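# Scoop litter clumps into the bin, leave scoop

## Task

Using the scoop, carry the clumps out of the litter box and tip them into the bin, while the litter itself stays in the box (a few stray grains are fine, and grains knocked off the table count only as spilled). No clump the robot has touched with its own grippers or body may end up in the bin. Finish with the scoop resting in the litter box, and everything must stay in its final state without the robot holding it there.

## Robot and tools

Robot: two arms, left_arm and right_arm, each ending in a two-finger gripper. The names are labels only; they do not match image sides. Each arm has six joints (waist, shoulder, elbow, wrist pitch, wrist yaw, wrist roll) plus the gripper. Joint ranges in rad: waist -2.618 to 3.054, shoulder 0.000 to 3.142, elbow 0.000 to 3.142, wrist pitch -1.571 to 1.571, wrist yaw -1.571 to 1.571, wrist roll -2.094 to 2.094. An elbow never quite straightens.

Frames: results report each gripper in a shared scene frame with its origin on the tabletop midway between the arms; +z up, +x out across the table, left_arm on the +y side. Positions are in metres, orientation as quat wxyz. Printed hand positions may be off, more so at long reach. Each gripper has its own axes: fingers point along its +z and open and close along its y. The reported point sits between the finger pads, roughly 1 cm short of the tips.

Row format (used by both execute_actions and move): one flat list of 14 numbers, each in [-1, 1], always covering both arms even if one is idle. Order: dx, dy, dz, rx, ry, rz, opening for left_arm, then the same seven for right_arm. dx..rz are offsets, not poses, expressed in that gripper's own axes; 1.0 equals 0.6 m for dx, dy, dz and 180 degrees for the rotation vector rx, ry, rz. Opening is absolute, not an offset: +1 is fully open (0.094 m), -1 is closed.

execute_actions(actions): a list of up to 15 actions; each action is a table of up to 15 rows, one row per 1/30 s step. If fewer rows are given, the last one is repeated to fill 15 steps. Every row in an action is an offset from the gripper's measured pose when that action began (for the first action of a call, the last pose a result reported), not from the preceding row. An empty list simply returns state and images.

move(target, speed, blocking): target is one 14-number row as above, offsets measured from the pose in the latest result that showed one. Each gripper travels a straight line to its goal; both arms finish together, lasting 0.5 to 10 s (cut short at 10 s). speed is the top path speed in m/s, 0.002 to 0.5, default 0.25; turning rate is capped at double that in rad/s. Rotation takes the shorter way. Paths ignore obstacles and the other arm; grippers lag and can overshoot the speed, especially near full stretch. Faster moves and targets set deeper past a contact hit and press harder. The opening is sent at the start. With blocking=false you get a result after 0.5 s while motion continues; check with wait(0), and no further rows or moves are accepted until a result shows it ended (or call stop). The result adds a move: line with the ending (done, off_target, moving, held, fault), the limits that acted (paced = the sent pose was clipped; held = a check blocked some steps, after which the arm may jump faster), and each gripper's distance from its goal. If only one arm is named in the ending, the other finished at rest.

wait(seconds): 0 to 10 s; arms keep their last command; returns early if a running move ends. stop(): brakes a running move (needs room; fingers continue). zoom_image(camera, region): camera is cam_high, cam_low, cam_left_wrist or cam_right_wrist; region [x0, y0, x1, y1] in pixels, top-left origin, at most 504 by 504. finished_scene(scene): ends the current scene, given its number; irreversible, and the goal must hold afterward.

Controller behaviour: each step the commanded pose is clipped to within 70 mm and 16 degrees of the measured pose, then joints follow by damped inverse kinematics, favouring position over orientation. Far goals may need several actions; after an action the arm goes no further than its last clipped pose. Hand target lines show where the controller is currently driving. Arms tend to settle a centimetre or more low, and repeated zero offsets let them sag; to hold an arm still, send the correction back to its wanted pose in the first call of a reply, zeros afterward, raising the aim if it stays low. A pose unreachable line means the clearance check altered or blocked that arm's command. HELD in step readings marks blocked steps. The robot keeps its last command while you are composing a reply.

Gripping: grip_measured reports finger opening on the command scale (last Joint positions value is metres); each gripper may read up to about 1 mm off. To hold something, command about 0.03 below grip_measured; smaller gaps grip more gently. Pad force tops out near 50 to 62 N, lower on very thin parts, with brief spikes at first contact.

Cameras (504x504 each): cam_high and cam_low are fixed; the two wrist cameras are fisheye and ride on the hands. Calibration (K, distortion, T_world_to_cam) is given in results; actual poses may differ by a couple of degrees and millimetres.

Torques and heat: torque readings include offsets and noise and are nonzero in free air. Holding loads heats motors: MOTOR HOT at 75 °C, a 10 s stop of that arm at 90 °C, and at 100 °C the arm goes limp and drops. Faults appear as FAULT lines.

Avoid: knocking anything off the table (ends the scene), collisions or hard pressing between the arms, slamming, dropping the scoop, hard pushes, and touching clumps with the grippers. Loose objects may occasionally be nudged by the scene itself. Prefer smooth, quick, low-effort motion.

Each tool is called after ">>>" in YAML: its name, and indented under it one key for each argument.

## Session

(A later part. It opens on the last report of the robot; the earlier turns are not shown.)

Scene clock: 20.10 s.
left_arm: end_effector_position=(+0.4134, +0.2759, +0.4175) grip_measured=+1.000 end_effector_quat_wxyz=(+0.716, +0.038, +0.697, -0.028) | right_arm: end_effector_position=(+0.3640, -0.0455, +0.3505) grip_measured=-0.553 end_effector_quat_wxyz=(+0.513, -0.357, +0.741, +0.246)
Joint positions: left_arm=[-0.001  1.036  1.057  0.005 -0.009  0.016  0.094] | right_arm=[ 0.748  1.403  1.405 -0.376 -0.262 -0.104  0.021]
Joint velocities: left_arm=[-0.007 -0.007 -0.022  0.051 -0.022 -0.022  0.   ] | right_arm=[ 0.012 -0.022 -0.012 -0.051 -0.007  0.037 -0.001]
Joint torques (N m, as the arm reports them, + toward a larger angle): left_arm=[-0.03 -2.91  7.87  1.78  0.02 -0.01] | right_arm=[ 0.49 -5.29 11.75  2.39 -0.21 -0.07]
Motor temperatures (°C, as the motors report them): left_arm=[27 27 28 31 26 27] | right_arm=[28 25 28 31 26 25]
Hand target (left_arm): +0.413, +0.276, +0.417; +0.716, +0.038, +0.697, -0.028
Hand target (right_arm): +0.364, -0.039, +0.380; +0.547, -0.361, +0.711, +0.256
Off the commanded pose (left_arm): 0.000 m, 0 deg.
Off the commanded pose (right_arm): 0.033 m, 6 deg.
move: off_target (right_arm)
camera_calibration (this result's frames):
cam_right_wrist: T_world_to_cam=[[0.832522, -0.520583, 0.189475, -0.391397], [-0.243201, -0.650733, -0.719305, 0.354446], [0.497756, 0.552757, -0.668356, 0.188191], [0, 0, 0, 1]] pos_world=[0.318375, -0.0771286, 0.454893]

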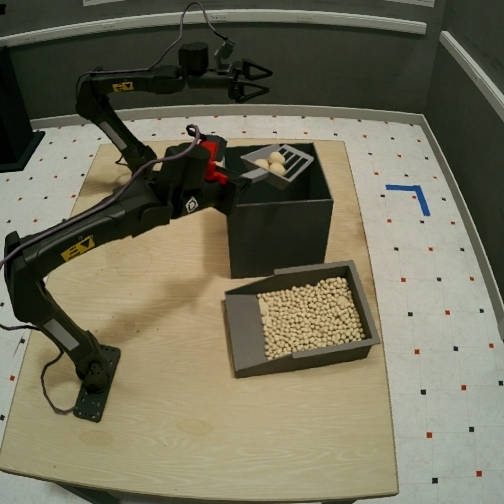

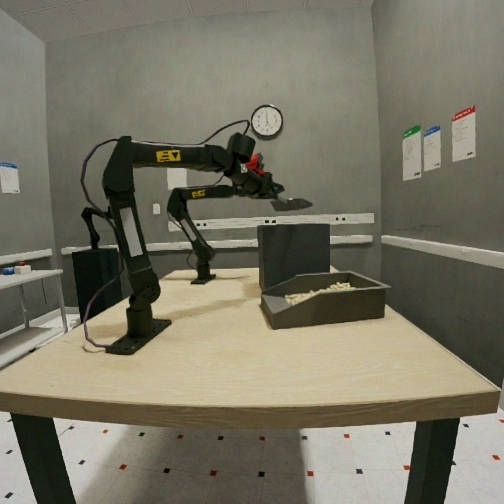

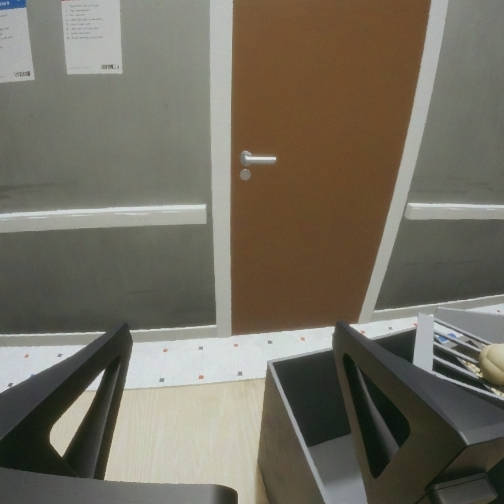

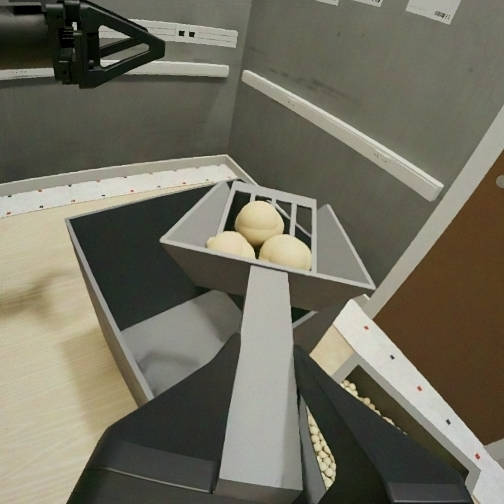

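>>> move:
  target: [0,0,0,0,0,0,1,-0.1,0.03,0,0,0.2,0,-0.59]
  speed: 0.2

>>> zoom_image:
  camera: "cam_high"
  region: [220,250,390,390]

Scene clock: 22.10 s.
left_arm: end_effector_position=(+0.4134, +0.2759, +0.4175) grip_measured=+1.000 end_effector_quat_wxyz=(+0.716, +0.038, +0.697, -0.028) | right_arm: end_effector_position=(+0.3651, -0.0201, +0.4000) grip_measured=-0.553 end_effector_quat_wxyz=(+0.382, -0.392, +0.822, +0.158)
Joint positions: left_arm=[-0.001  1.036  1.057  0.005 -0.009  0.016  0.094] | right_arm=[ 0.859  2.068  2.835 -1.489 -0.084 -0.126  0.021]
Joint velocities: left_arm=[-0.017  0.012 -0.007 -0.037 -0.007 -0.066  0.   ] | right_arm=[-0.012  0.002 -0.012 -0.022  0.051  0.022 -0.001]
Joint torques (N m, as the arm reports them, + toward a larger angle): left_arm=[ 0.06 -2.76  7.83  1.82  0.02 -0.02] | right_arm=[ 0.76 -8.11  7.28  1.62  0.03  0.17]
Motor temperatures (°C, as the motors report them): left_arm=[27 27 28 31 26 27] | right_arm=[28 25 29 32 26 25]
Hand target (left_arm): +0.413, +0.276, +0.417; +0.716, +0.038, +0.697, -0.028
Hand target (right_arm): +0.362, -0.017, +0.406; +0.390, -0.389, +0.818, +0.163
Off the commanded pose (left_arm): 0.000 m, 0 deg.
Off the commanded pose (right_arm): 0.007 m, 16 deg.
elbow stopped short (right arm): the move would have taken joint 3 (elbow) straighter than the controller allows; a more bent joint 3 avoids this.
move: off_target (right_arm)
camera_calibration (this result's frames):
cam_right_wrist: T_world_to_cam=[[0.8525, -0.492782, 0.174383, -0.389163], [-0.382746, -0.81566, -0.433826, 0.340304], [0.356019, 0.303093, -0.88396, 0.339636], [0, 0, 0, 1]] pos_world=[0.341094, -0.017142, 0.515721]

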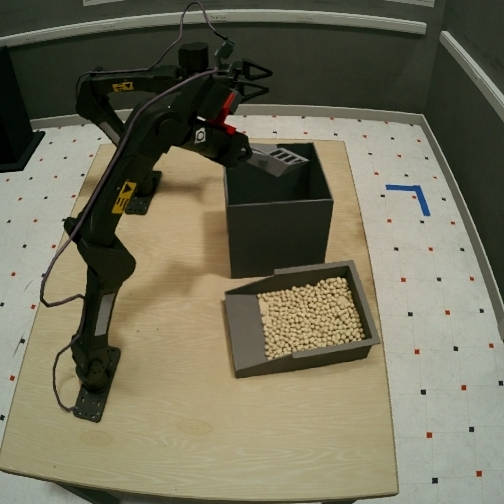

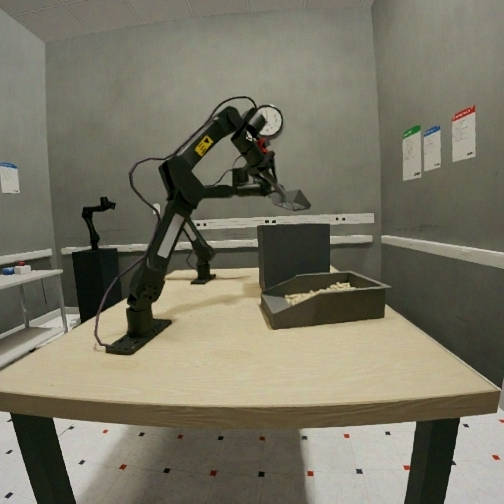

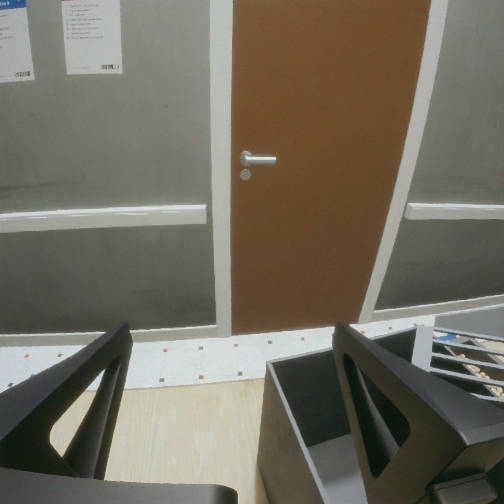

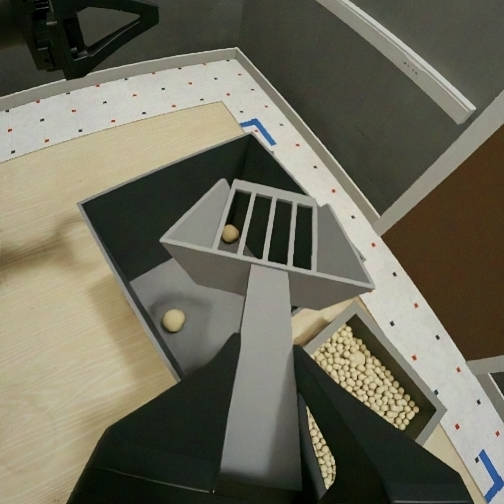

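Region (220, 250, 390, 390) of cam_high's 504x504 image, scaled by 2.965, with more detail than that image has; it fills the top 415 rows of this view, and the rest is white.

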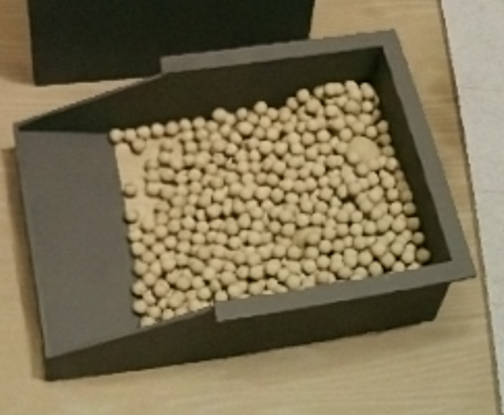

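>>> move:
  target: [0,0,0,0,0,0,1,0.243,-0.13,-0.22,0.13,0,0.113,-0.59]
  speed: 0.2

Scene clock: 24.33 s.
left_arm: end_effector_position=(+0.4134, +0.2759, +0.4175) grip_measured=+1.000 end_effector_quat_wxyz=(+0.716, +0.038, +0.697, -0.028) | right_arm: end_effector_position=(+0.3042, -0.2173, +0.3793) grip_measured=-0.553 end_effector_quat_wxyz=(+0.414, -0.169, +0.893, +0.055)
Joint positions: left_arm=[-0.001  1.036  1.057  0.005 -0.009  0.016  0.094] | right_arm=[ 0.63   1.24   1.757 -1.235  0.134  0.062  0.021]
Joint velocities: left_arm=[ 0.007  0.007 -0.017  0.007 -0.007 -0.037  0.   ] | right_arm=[ 0.022 -0.002  0.007 -0.022  0.022 -0.007  0.002]
Joint torques (N m, as the arm reports them, + toward a larger angle): left_arm=[ 0.02 -2.88  7.88  1.81  0.05 -0.03] | right_arm=[-0.98 -3.61  4.34  1.74  0.2   0.08]
Motor temperatures (°C, as the motors report them): left_arm=[27 27 29 32 26 27] | right_arm=[28 25 28 32 26 25]
Hand target (left_arm): +0.413, +0.276, +0.417; +0.716, +0.038, +0.697, -0.028
Hand target (right_arm): +0.303, -0.223, +0.381; +0.421, -0.156, +0.892, +0.055
Off the commanded pose (left_arm): 0.000 m, 0 deg.
Off the commanded pose (right_arm): 0.006 m, 2 deg.
move: done
camera_calibration (this result's frames):
cam_right_wrist: T_world_to_cam=[[0.495908, -0.850119, 0.177125, -0.401039], [-0.731914, -0.518957, -0.441571, 0.320783], [0.467308, 0.0893386, -0.879569, 0.320794], [0, 0, 0, 1]] pos_world=[0.283754, -0.203118, 0.494842]

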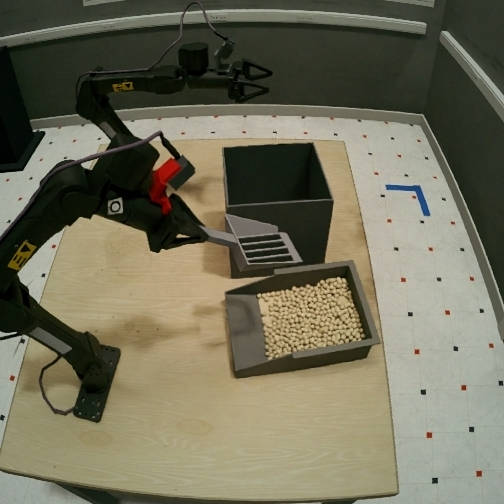

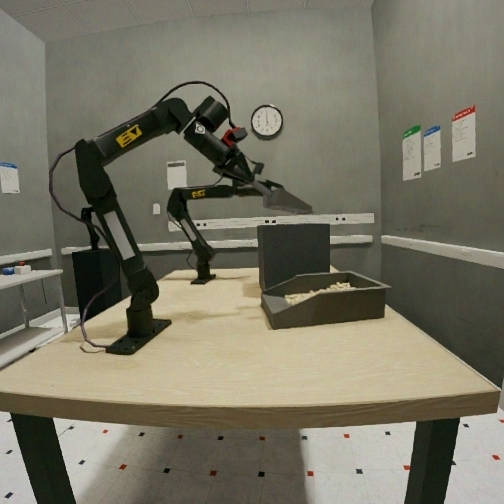

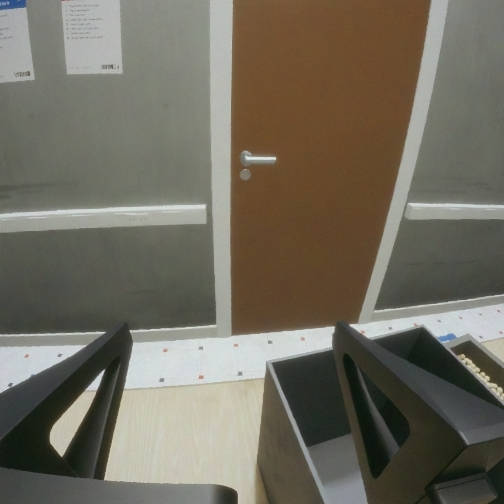

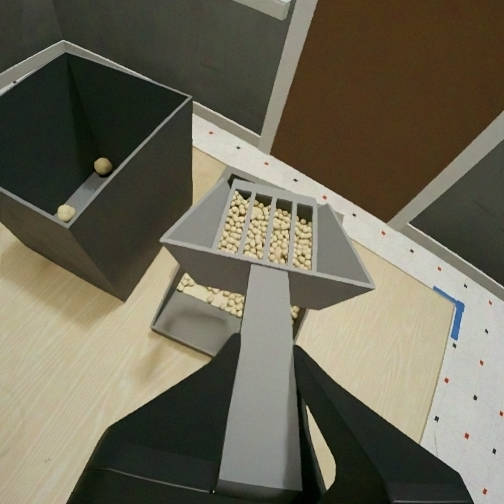

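>>> move:
  target: [0,0,0,0,0,0,1,0.293,-0.05,0.175,0,0.085,0,-0.59]
  speed: 0.2

Scene clock: 26.17 s.
left_arm: end_effector_position=(+0.4134, +0.2759, +0.4175) grip_measured=+1.000 end_effector_quat_wxyz=(+0.716, +0.038, +0.697, -0.028) | right_arm: end_effector_position=(+0.2836, -0.2655, +0.1714) grip_measured=-0.553 end_effector_quat_wxyz=(+0.270, -0.176, +0.946, +0.027)
Joint positions: left_arm=[-0.001  1.036  1.057  0.005 -0.009  0.016  0.094] | right_arm=[ 0.419  1.05   0.952 -0.923  0.001 -0.083  0.021]
Joint velocities: left_arm=[-0.012 -0.007 -0.007 -0.022 -0.037  0.11   0.   ] | right_arm=[ 0.002  0.002 -0.002  0.007 -0.051 -0.037  0.001]
Joint torques (N m, as the arm reports them, + toward a larger angle): left_arm=[ 0.13 -2.94  7.87  1.81  0.04 -0.04] | right_arm=[-0.99 -4.4   6.57  1.37 -0.02 -0.1 ]
Motor temperatures (°C, as the motors report them): left_arm=[27 27 29 32 26 27] | right_arm=[28 25 28 32 26 25]
Hand target (left_arm): +0.413, +0.276, +0.417; +0.716, +0.038, +0.697, -0.028
Hand target (right_arm): +0.284, -0.267, +0.178; +0.290, -0.175, +0.940, +0.030
Off the commanded pose (left_arm): 0.000 m, 0 deg.
Off the commanded pose (right_arm): 0.008 m, 3 deg.
move: off_target (right_arm)
camera_calibration (this result's frames):
cam_right_wrist: T_world_to_cam=[[0.529274, -0.839686, 0.121642, -0.392179], [-0.825862, -0.542723, -0.152981, 0.15984], [0.194474, -0.0194905, -0.980714, 0.217663], [0, 0, 0, 1]] pos_world=[0.297246, -0.238316, 0.285623]

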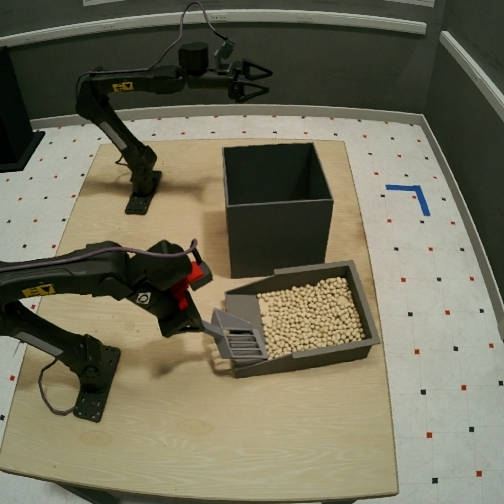

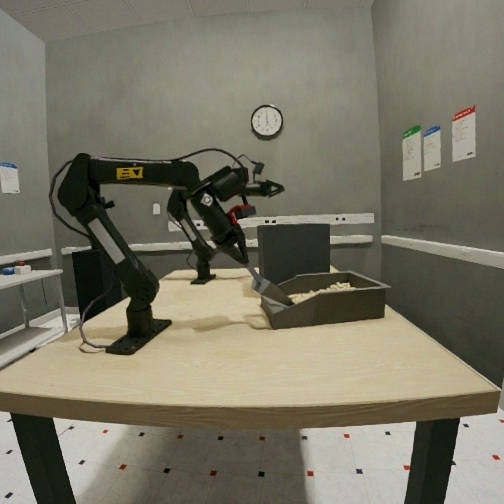

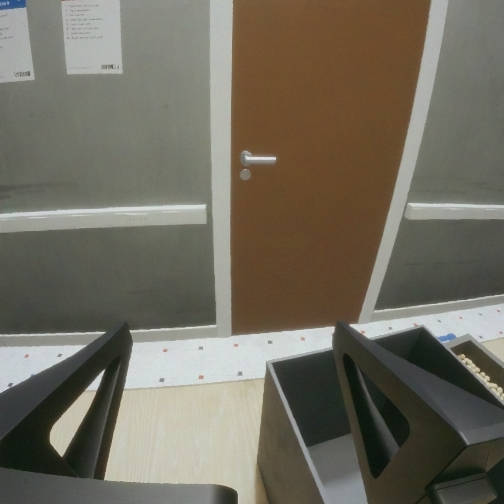

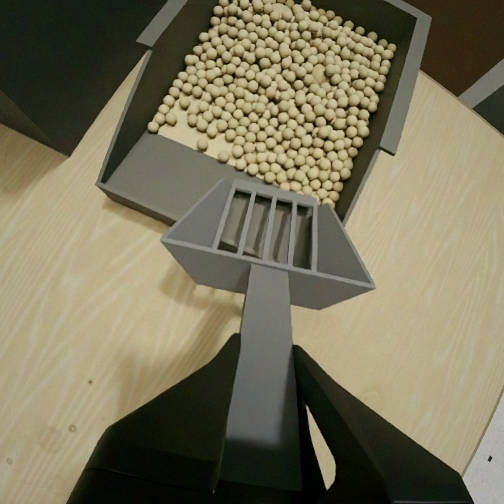

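>>> move:
  target: [0,0,0,0,0,0,1,-0.045,0.01,0.15,0,-0.103,0,-0.59]
  speed: 0.06

>>> move:
  target: [0,0,0,0,0,0,1,-0.07,0,0.133,0,-0.035,0,-0.59]
  speed: 0.05

Scene clock: 29.50 s.
left_arm: end_effector_position=(+0.4134, +0.2759, +0.4175) grip_measured=+1.000 end_effector_quat_wxyz=(+0.716, +0.038, +0.697, -0.028) | right_arm: end_effector_position=(+0.3483, -0.2391, +0.1171) grip_measured=-0.553 end_effector_quat_wxyz=(+0.426, -0.168, +0.887, +0.057)
Joint positions: left_arm=[-0.001  1.036  1.057  0.005 -0.009  0.016  0.094] | right_arm=[ 0.43   1.128  0.552 -0.107 -0.019 -0.07   0.021]
Joint velocities: left_arm=[ 0.007  0.007 -0.007 -0.007  0.007  0.007  0.   ] | right_arm=[ 0.012 -0.012 -0.032  0.007 -0.007 -0.051  0.001]
Joint torques (N m, as the arm reports them, + toward a larger angle): left_arm=[ 0.1  -2.88  7.83  1.75  0.02 -0.03] | right_arm=[ 0.75 -1.67  6.53  1.8   0.06  0.14]
Motor temperatures (°C, as the motors report them): left_arm=[27 27 29 32 26 27] | right_arm=[28 25 28 32 26 25]
Hand target (left_arm): +0.413, +0.276, +0.417; +0.716, +0.038, +0.697, -0.028
Hand target (right_arm): +0.346, -0.237, +0.109; +0.419, -0.168, +0.891, +0.058
Off the commanded pose (left_arm): 0.000 m, 0 deg.
Off the commanded pose (right_arm): 0.009 m, 1 deg.
move: done
camera_calibration (this result's frames):
cam_right_wrist: T_world_to_cam=[[0.492628, -0.850711, 0.183328, -0.394703], [-0.719703, -0.516699, -0.463735, 0.224896], [0.489229, 0.0965075, -0.866799, 0.0640942], [0, 0, 0, 1]] pos_world=[0.324944, -0.22576, 0.232209]

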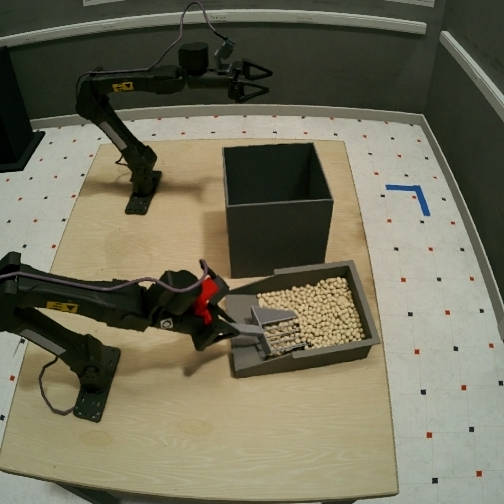

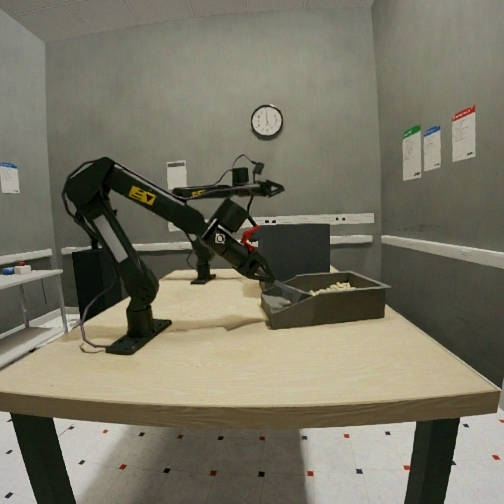

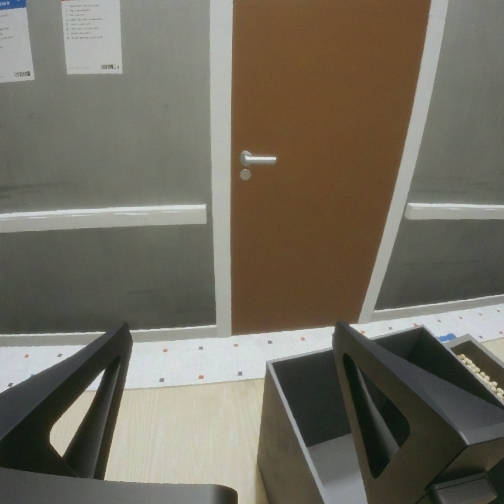

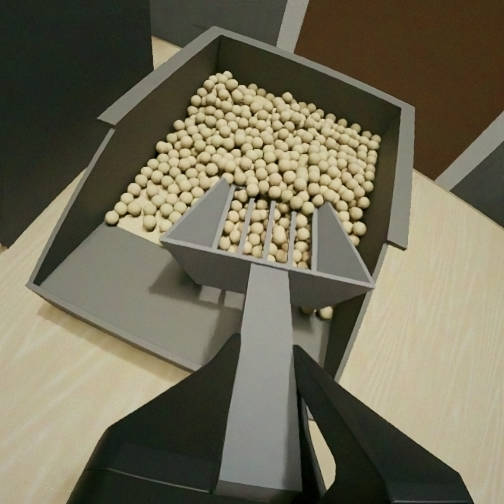

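Scene clock: 31.57 s.
left_arm: end_effector_position=(+0.4134, +0.2759, +0.4175) grip_measured=+1.000 end_effector_quat_wxyz=(+0.716, +0.038, +0.697, -0.028) | right_arm: end_effector_position=(+0.4233, -0.2122, +0.0980) grip_measured=-0.553 end_effector_quat_wxyz=(+0.471, -0.167, +0.863, +0.067)
Joint positions: left_arm=[-0.001  1.036  1.057  0.005 -0.009  0.016  0.094] | right_arm=[ 0.436  1.515  0.646  0.29  -0.025 -0.067  0.021]
Joint velocities: left_arm=[ 0.002 -0.007  0.007  0.007  0.007 -0.037  0.   ] | right_arm=[ 0.002 -0.012  0.007 -0.037 -0.007 -0.037  0.001]
Joint torques (N m, as the arm reports them, + toward a larger angle): left_arm=[ 0.16 -2.8   7.95  1.8   0.05 -0.02] | right_arm=[ 0.66 -3.7  10.01  1.78  0.17  0.13]
Motor temperatures (°C, as the motors report them): left_arm=[27 27 29 32 26 27] | right_arm=[28 25 28 32 26 25]
Hand target (left_arm): +0.413, +0.276, +0.417; +0.716, +0.038, +0.697, -0.028
Hand target (right_arm): +0.430, -0.208, +0.099; +0.474, -0.165, +0.863, +0.067
Off the commanded pose (left_arm): 0.000 m, 0 deg.
Off the commanded pose (right_arm): 0.009 m, 0 deg.
move: done
camera_calibration (this result's frames):
cam_right_wrist: T_world_to_cam=[[0.482232, -0.852954, 0.199803, -0.402934], [-0.664716, -0.504818, -0.550738, 0.271695], [0.570619, 0.132771, -0.810411, -0.0240113], [0, 0, 0, 1]] pos_world=[0.388609, -0.20334, 0.210682]

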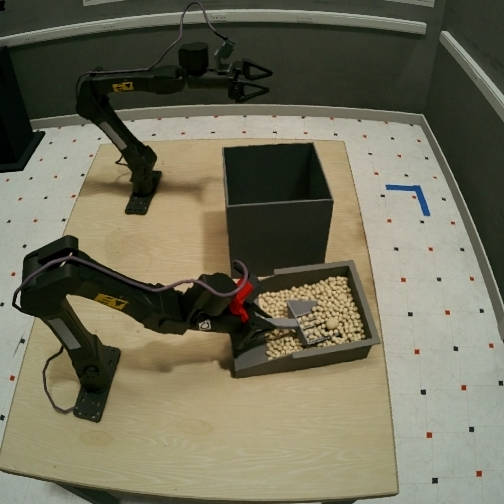

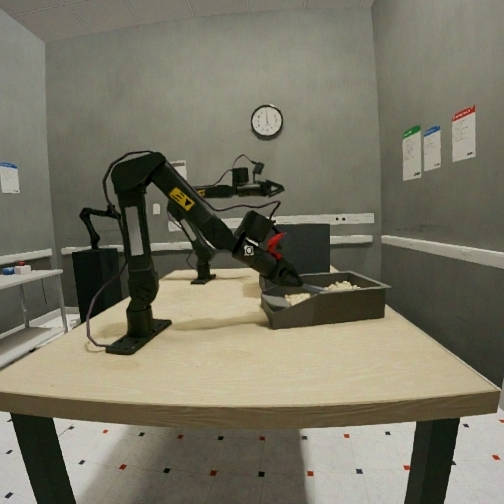

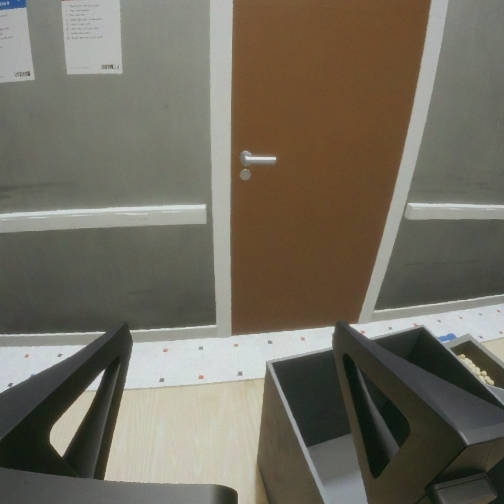

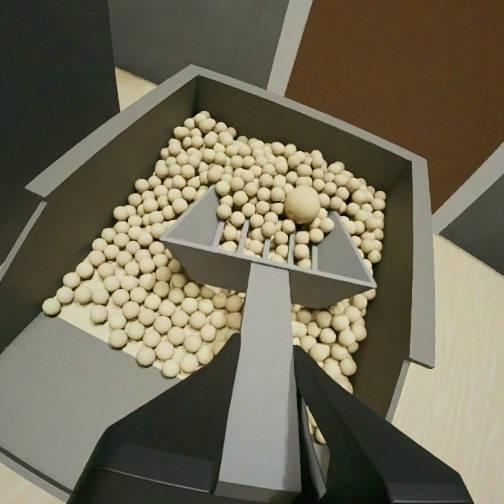

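>>> move:
  target: [0,0,0,0,0,0,1,-0.042,0.03,0.07,0,0.015,0,-0.59]
  speed: 0.04

Scene clock: 33.43 s.
left_arm: end_effector_position=(+0.4134, +0.2759, +0.4175) grip_measured=+1.000 end_effector_quat_wxyz=(+0.716, +0.038, +0.697, -0.028) | right_arm: end_effector_position=(+0.4609, -0.1847, +0.1016) grip_measured=-0.553 end_effector_quat_wxyz=(+0.463, -0.165, +0.869, +0.060)
Joint positions: left_arm=[-0.001  1.036  1.057  0.005 -0.009  0.016  0.094] | right_arm=[ 0.491  1.672  0.846  0.227  0.034 -0.035  0.021]
Joint velocities: left_arm=[ 0.002  0.012 -0.002  0.037 -0.037 -0.022  0.   ] | right_arm=[-0.002 -0.027  0.002 -0.081  0.007 -0.022 -0.002]
Joint torques (N m, as the arm reports them, + toward a larger angle): left_arm=[ 0.05 -2.78  7.99  1.83  0.   -0.06] | right_arm=[ 1.   -5.19  9.84  1.47  0.05  0.09]
Motor temperatures (°C, as the motors report them): left_arm=[27 27 29 33 26 27] | right_arm=[28 25 29 32 26 25]
Hand target (left_arm): +0.413, +0.276, +0.417; +0.716, +0.038, +0.697, -0.028
Hand target (right_arm): +0.462, -0.177, +0.095; +0.452, -0.169, +0.874, +0.062
Off the commanded pose (left_arm): 0.000 m, 0 deg.
Off the commanded pose (right_arm): 0.009 m, 2 deg.
move: done
camera_calibration (this result's frames):
cam_right_wrist: T_world_to_cam=[[0.475636, -0.855975, 0.202675, -0.396247], [-0.679944, -0.503941, -0.532654, 0.317898], [0.558075, 0.115542, -0.821707, -0.0424748], [0, 0, 0, 1]] pos_world=[0.428326, -0.174068, 0.214737]

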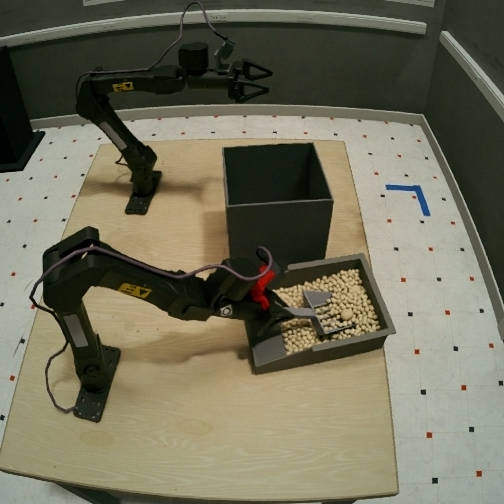

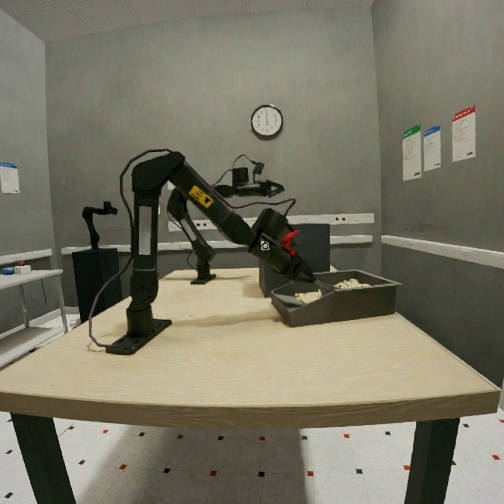

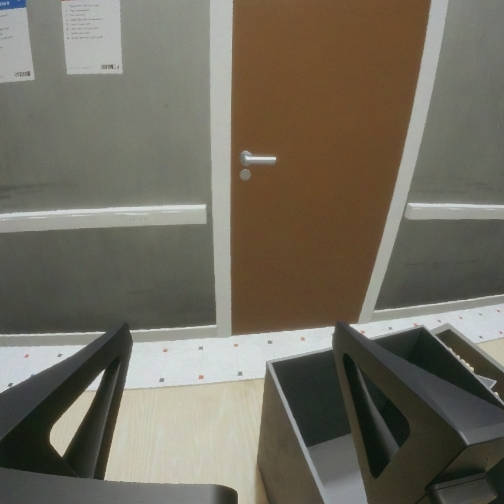

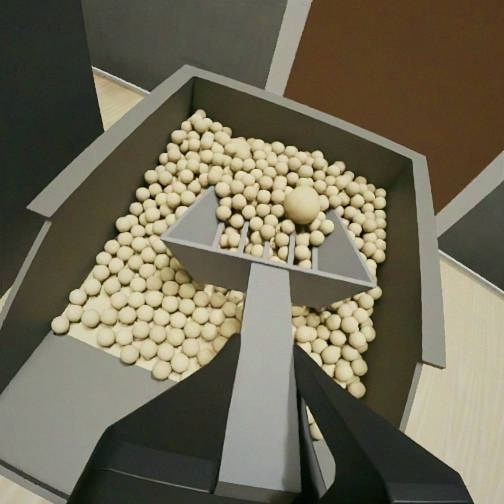

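>>> move:
  target: [0,0,0,0,0,0,1,-0.09,-0.02,-0.075,0,-0.11,0,-0.59]
  speed: 0.07

>>> move:
  target: [0,0,0,0,0,0,1,-0.35,-0.06,-0.3,0,-0.04,0,-0.59]
  speed: 0.15

>>> zoom_image:
  camera: "cam_high"
  region: [230,240,410,390]

Scene clock: 36.63 s.
left_arm: end_effector_position=(+0.4134, +0.2759, +0.4175) grip_measured=+1.000 end_effector_quat_wxyz=(+0.716, +0.038, +0.697, -0.028) | right_arm: end_effector_position=(+0.4578, -0.1901, +0.1555) grip_measured=-0.553 end_effector_quat_wxyz=(+0.583, -0.154, +0.792, +0.091)
Joint positions: left_arm=[-0.001  1.036  1.057  0.005 -0.009  0.016  0.094] | right_arm=[ 0.463  1.567  0.68   0.579 -0.016 -0.042  0.021]
Joint velocities: left_arm=[ 0.002  0.002 -0.012 -0.125  0.022 -0.066  0.   ] | right_arm=[ 0.002  0.002 -0.002 -0.007  0.11  -0.066 -0.   ]
Joint torques (N m, as the arm reports them, + toward a larger angle): left_arm=[-0.07 -2.83  7.75  1.81 -0.01 -0.07] | right_arm=[-0.96 -8.44  6.1   2.27 -0.07 -0.09]
Motor temperatures (°C, as the motors report them): left_arm=[27 27 29 33 26 27] | right_arm=[28 26 28 33 26 25]
Hand target (left_arm): +0.413, +0.276, +0.417; +0.716, +0.038, +0.697, -0.028
Hand target (right_arm): +0.458, -0.195, +0.172; +0.605, -0.151, +0.777, +0.091
Off the commanded pose (left_arm): 0.000 m, 0 deg.
Off the commanded pose (right_arm): 0.017 m, 3 deg.
move: off_target (right_arm)
camera_calibration (this result's frames):
cam_right_wrist: T_world_to_cam=[[0.43507, -0.871265, 0.227182, -0.398413], [-0.497213, -0.442833, -0.746108, 0.302896], [0.750662, 0.211652, -0.625868, -0.0962045], [0, 0, 0, 1]] pos_world=[0.396158, -0.192629, 0.256294]

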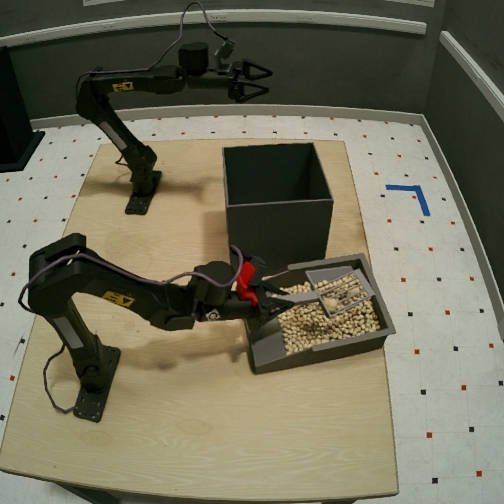

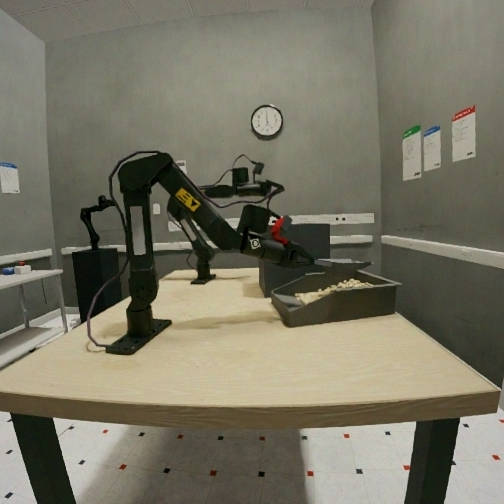

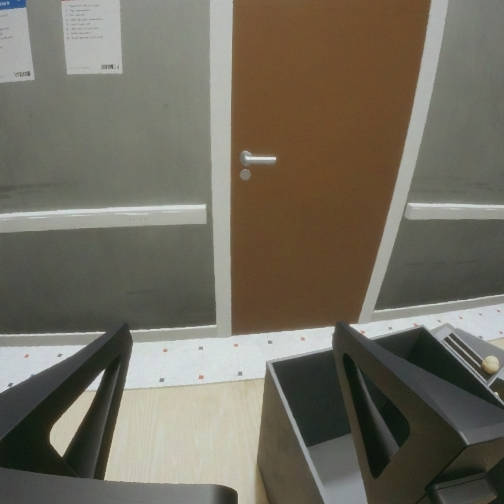

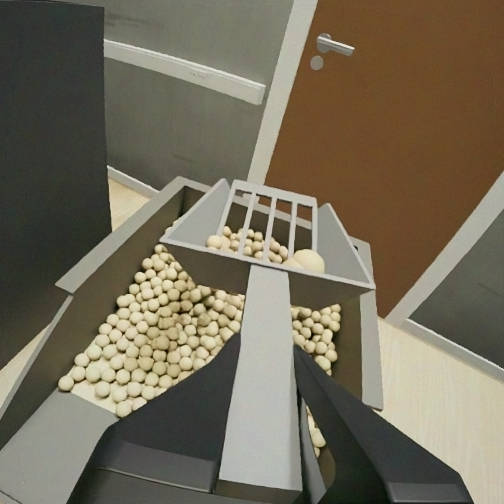

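Scene clock: 39.17 s.
left_arm: end_effector_position=(+0.4134, +0.2759, +0.4175) grip_measured=+1.000 end_effector_quat_wxyz=(+0.716, +0.038, +0.697, -0.028) | right_arm: end_effector_position=(+0.3745, -0.2477, +0.3888) grip_measured=-0.553 end_effector_quat_wxyz=(+0.608, -0.146, +0.773, +0.106)
Joint positions: left_arm=[-0.001  1.036  1.057  0.005 -0.009  0.016  0.094] | right_arm=[ 0.305  1.052  1.222 -0.414 -0.182 -0.06   0.021]
Joint velocities: left_arm=[ 0.007  0.012 -0.017  0.007 -0.037  0.007  0.   ] | right_arm=[ 0.007 -0.007 -0.012 -0.022 -0.051 -0.051  0.   ]
Joint torques (N m, as the arm reports them, + toward a larger angle): left_arm=[ 0.05 -2.77  8.01  1.81  0.04 -0.05] | right_arm=[-0.98 -3.79 10.34  2.01 -0.04 -0.1 ]
Motor temperatures (°C, as the motors report them): left_arm=[27 27 29 33 26 27] | right_arm=[28 26 29 33 26 25]
Hand target (left_arm): +0.413, +0.276, +0.417; +0.716, +0.038, +0.697, -0.028
Hand target (right_arm): +0.368, -0.252, +0.411; +0.632, -0.147, +0.754, +0.102
Off the commanded pose (left_arm): 0.000 m, 0 deg.
Off the commanded pose (right_arm): 0.025 m, 4 deg.
move: off_target (right_arm)
camera_calibration (this result's frames):
cam_right_wrist: T_world_to_cam=[[0.428674, -0.877914, 0.213319, -0.459227], [-0.451681, -0.412742, -0.790966, 0.417886], [0.782446, 0.242715, -0.57347, 0.100032], [0, 0, 0, 1]] pos_world=[0.307341, -0.254962, 0.48586]

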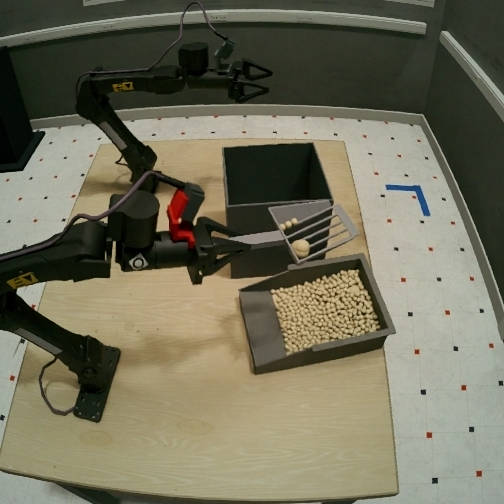

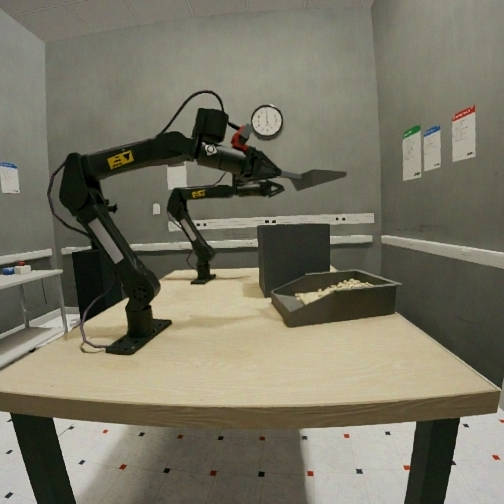

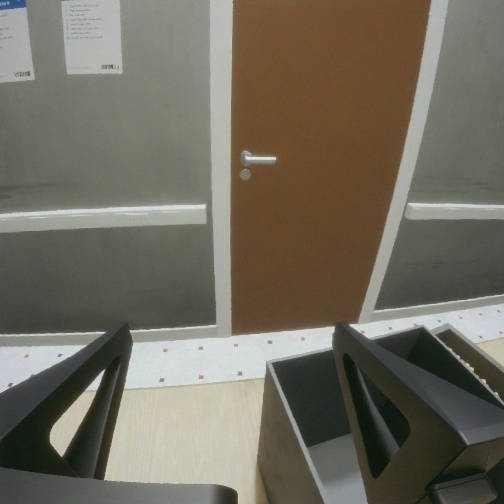

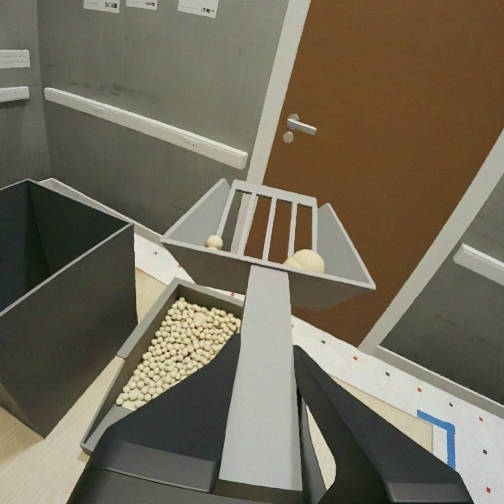

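Region (230, 240, 410, 390) of cam_high's 504x504 image, scaled by 2.800, with more detail than that image has.

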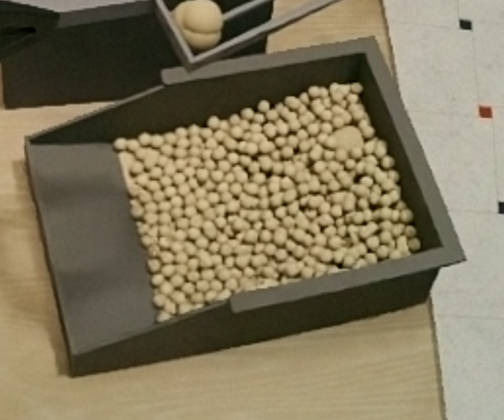

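>>> move:
  target: [0,0,0,0,0,0,1,-0.047,0.35,0.097,-0.165,0,-0.04,-0.59]
  speed: 0.18

>>> move:
  target: [0,0,0,0,0,0,1,-0.02,0,0,0,0.15,0,-0.59]
  speed: 0.2

Scene clock: 41.37 s.
left_arm: end_effector_position=(+0.4134, +0.2759, +0.4175) grip_measured=+1.000 end_effector_quat_wxyz=(+0.716, +0.038, +0.697, -0.028) | right_arm: end_effector_position=(+0.3568, -0.0337, +0.3759) grip_measured=-0.553 end_effector_quat_wxyz=(+0.533, -0.342, +0.732, +0.252)
Joint positions: left_arm=[-0.001  1.036  1.057  0.005 -0.009  0.016  0.094] | right_arm=[ 0.805  1.403  1.457 -0.37  -0.197 -0.06   0.021]
Joint velocities: left_arm=[-0.007 -0.002  0.007 -0.095 -0.007 -0.007  0.   ] | right_arm=[ 0.007 -0.007  0.032 -0.007  0.066 -0.007 -0.001]
Joint torques (N m, as the arm reports them, + toward a larger angle): left_arm=[ 0.   -2.79  7.85  1.77  0.05 -0.05] | right_arm=[ 0.52 -4.87 11.21  2.13 -0.08 -0.08]
Motor temperatures (°C, as the motors report them): left_arm=[27 27 29 33 26 27] | right_arm=[28 26 29 33 26 25]
Hand target (left_arm): +0.413, +0.276, +0.417; +0.716, +0.038, +0.697, -0.028
Hand target (right_arm): +0.355, -0.028, +0.396; +0.553, -0.346, +0.712, +0.261
Off the commanded pose (left_arm): 0.000 m, 0 deg.
Off the commanded pose (right_arm): 0.024 m, 4 deg.
move: off_target (right_arm)
camera_calibration (this result's frames):
cam_right_wrist: T_world_to_cam=[[0.816441, -0.545456, 0.18948, -0.379203], [-0.235163, -0.613788, -0.753633, 0.389953], [0.527374, 0.570738, -0.629393, 0.177519], [0, 0, 0, 1]] pos_world=[0.307681, -0.0688066, 0.477462]

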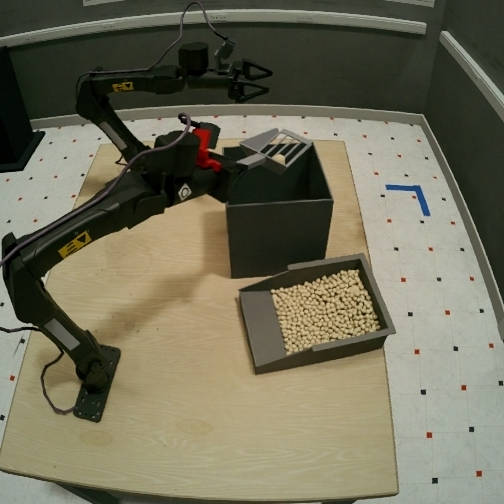

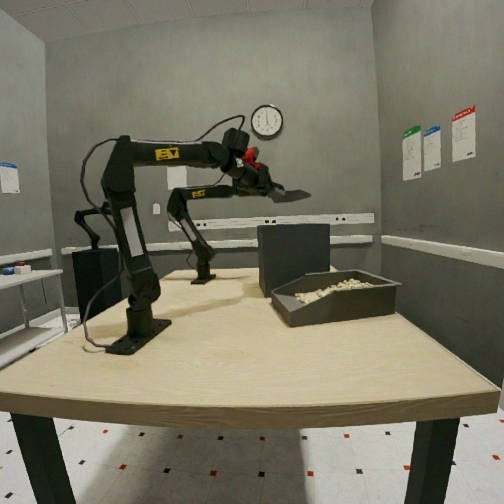

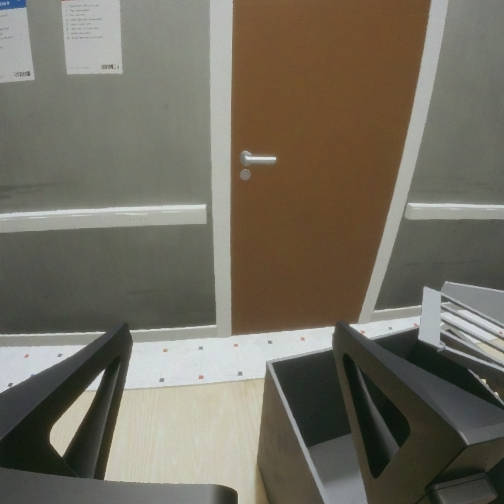

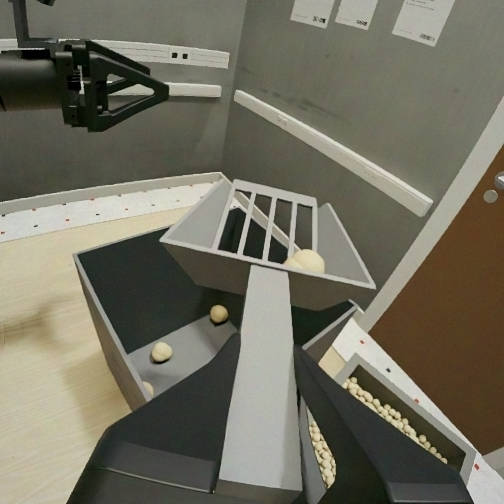

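Scene clock: 43.43 s.
left_arm: end_effector_position=(+0.4134, +0.2759, +0.4175) grip_measured=+1.000 end_effector_quat_wxyz=(+0.716, +0.038, +0.697, -0.028) | right_arm: end_effector_position=(+0.3619, -0.0352, +0.3856) grip_measured=-0.553 end_effector_quat_wxyz=(+0.347, -0.383, +0.841, +0.160)
Joint positions: left_arm=[-0.001  1.036  1.057  0.005 -0.009  0.016  0.094] | right_arm=[ 0.826  2.008  2.71  -1.494 -0.118 -0.114  0.021]
Joint velocities: left_arm=[ 0.002 -0.002 -0.022 -0.037  0.007  0.022  0.   ] | right_arm=[-0.007  0.012  0.012 -0.125 -0.095  0.051  0.   ]
Joint torques (N m, as the arm reports them, + toward a larger angle): left_arm=[-0.07 -2.78  7.91  1.82  0.    0.  ] | right_arm=[ 0.79 -7.4   7.49  1.51  0.04 -0.12]
Motor temperatures (°C, as the motors report them): left_arm=[27 27 29 33 26 27] | right_arm=[28 26 29 33 26 25]
Hand target (left_arm): +0.413, +0.276, +0.417; +0.716, +0.038, +0.697, -0.028
Hand target (right_arm): +0.359, -0.030, +0.387; +0.351, -0.391, +0.836, +0.161
Off the commanded pose (left_arm): 0.000 m, 0 deg.
Off the commanded pose (right_arm): 0.005 m, 1 deg.
move: done
camera_calibration (this result's frames):
cam_right_wrist: T_world_to_cam=[[0.855062, -0.50419, 0.121086, -0.372195], [-0.427714, -0.817827, -0.384994, 0.31787], [0.293137, 0.277403, -0.914942, 0.366375], [0, 0, 0, 1]] pos_world=[0.346809, -0.0293278, 0.502657]

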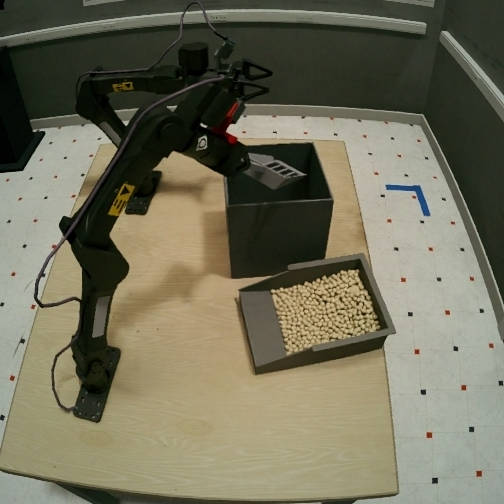

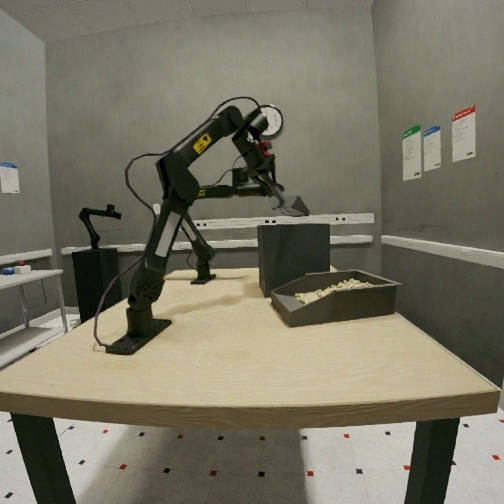

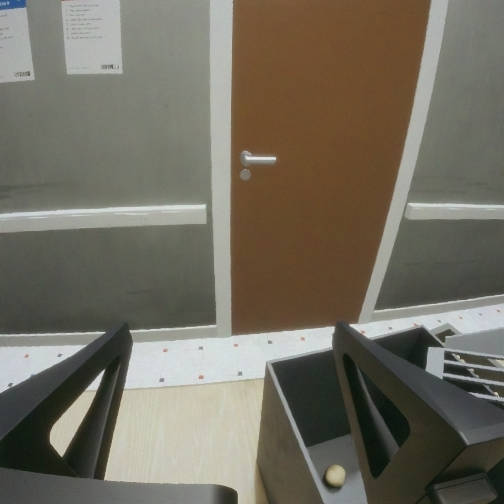

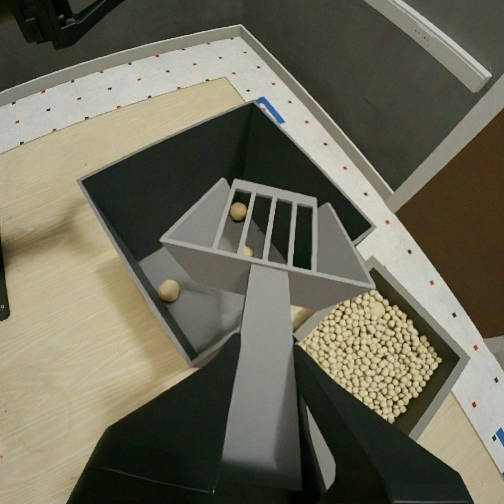

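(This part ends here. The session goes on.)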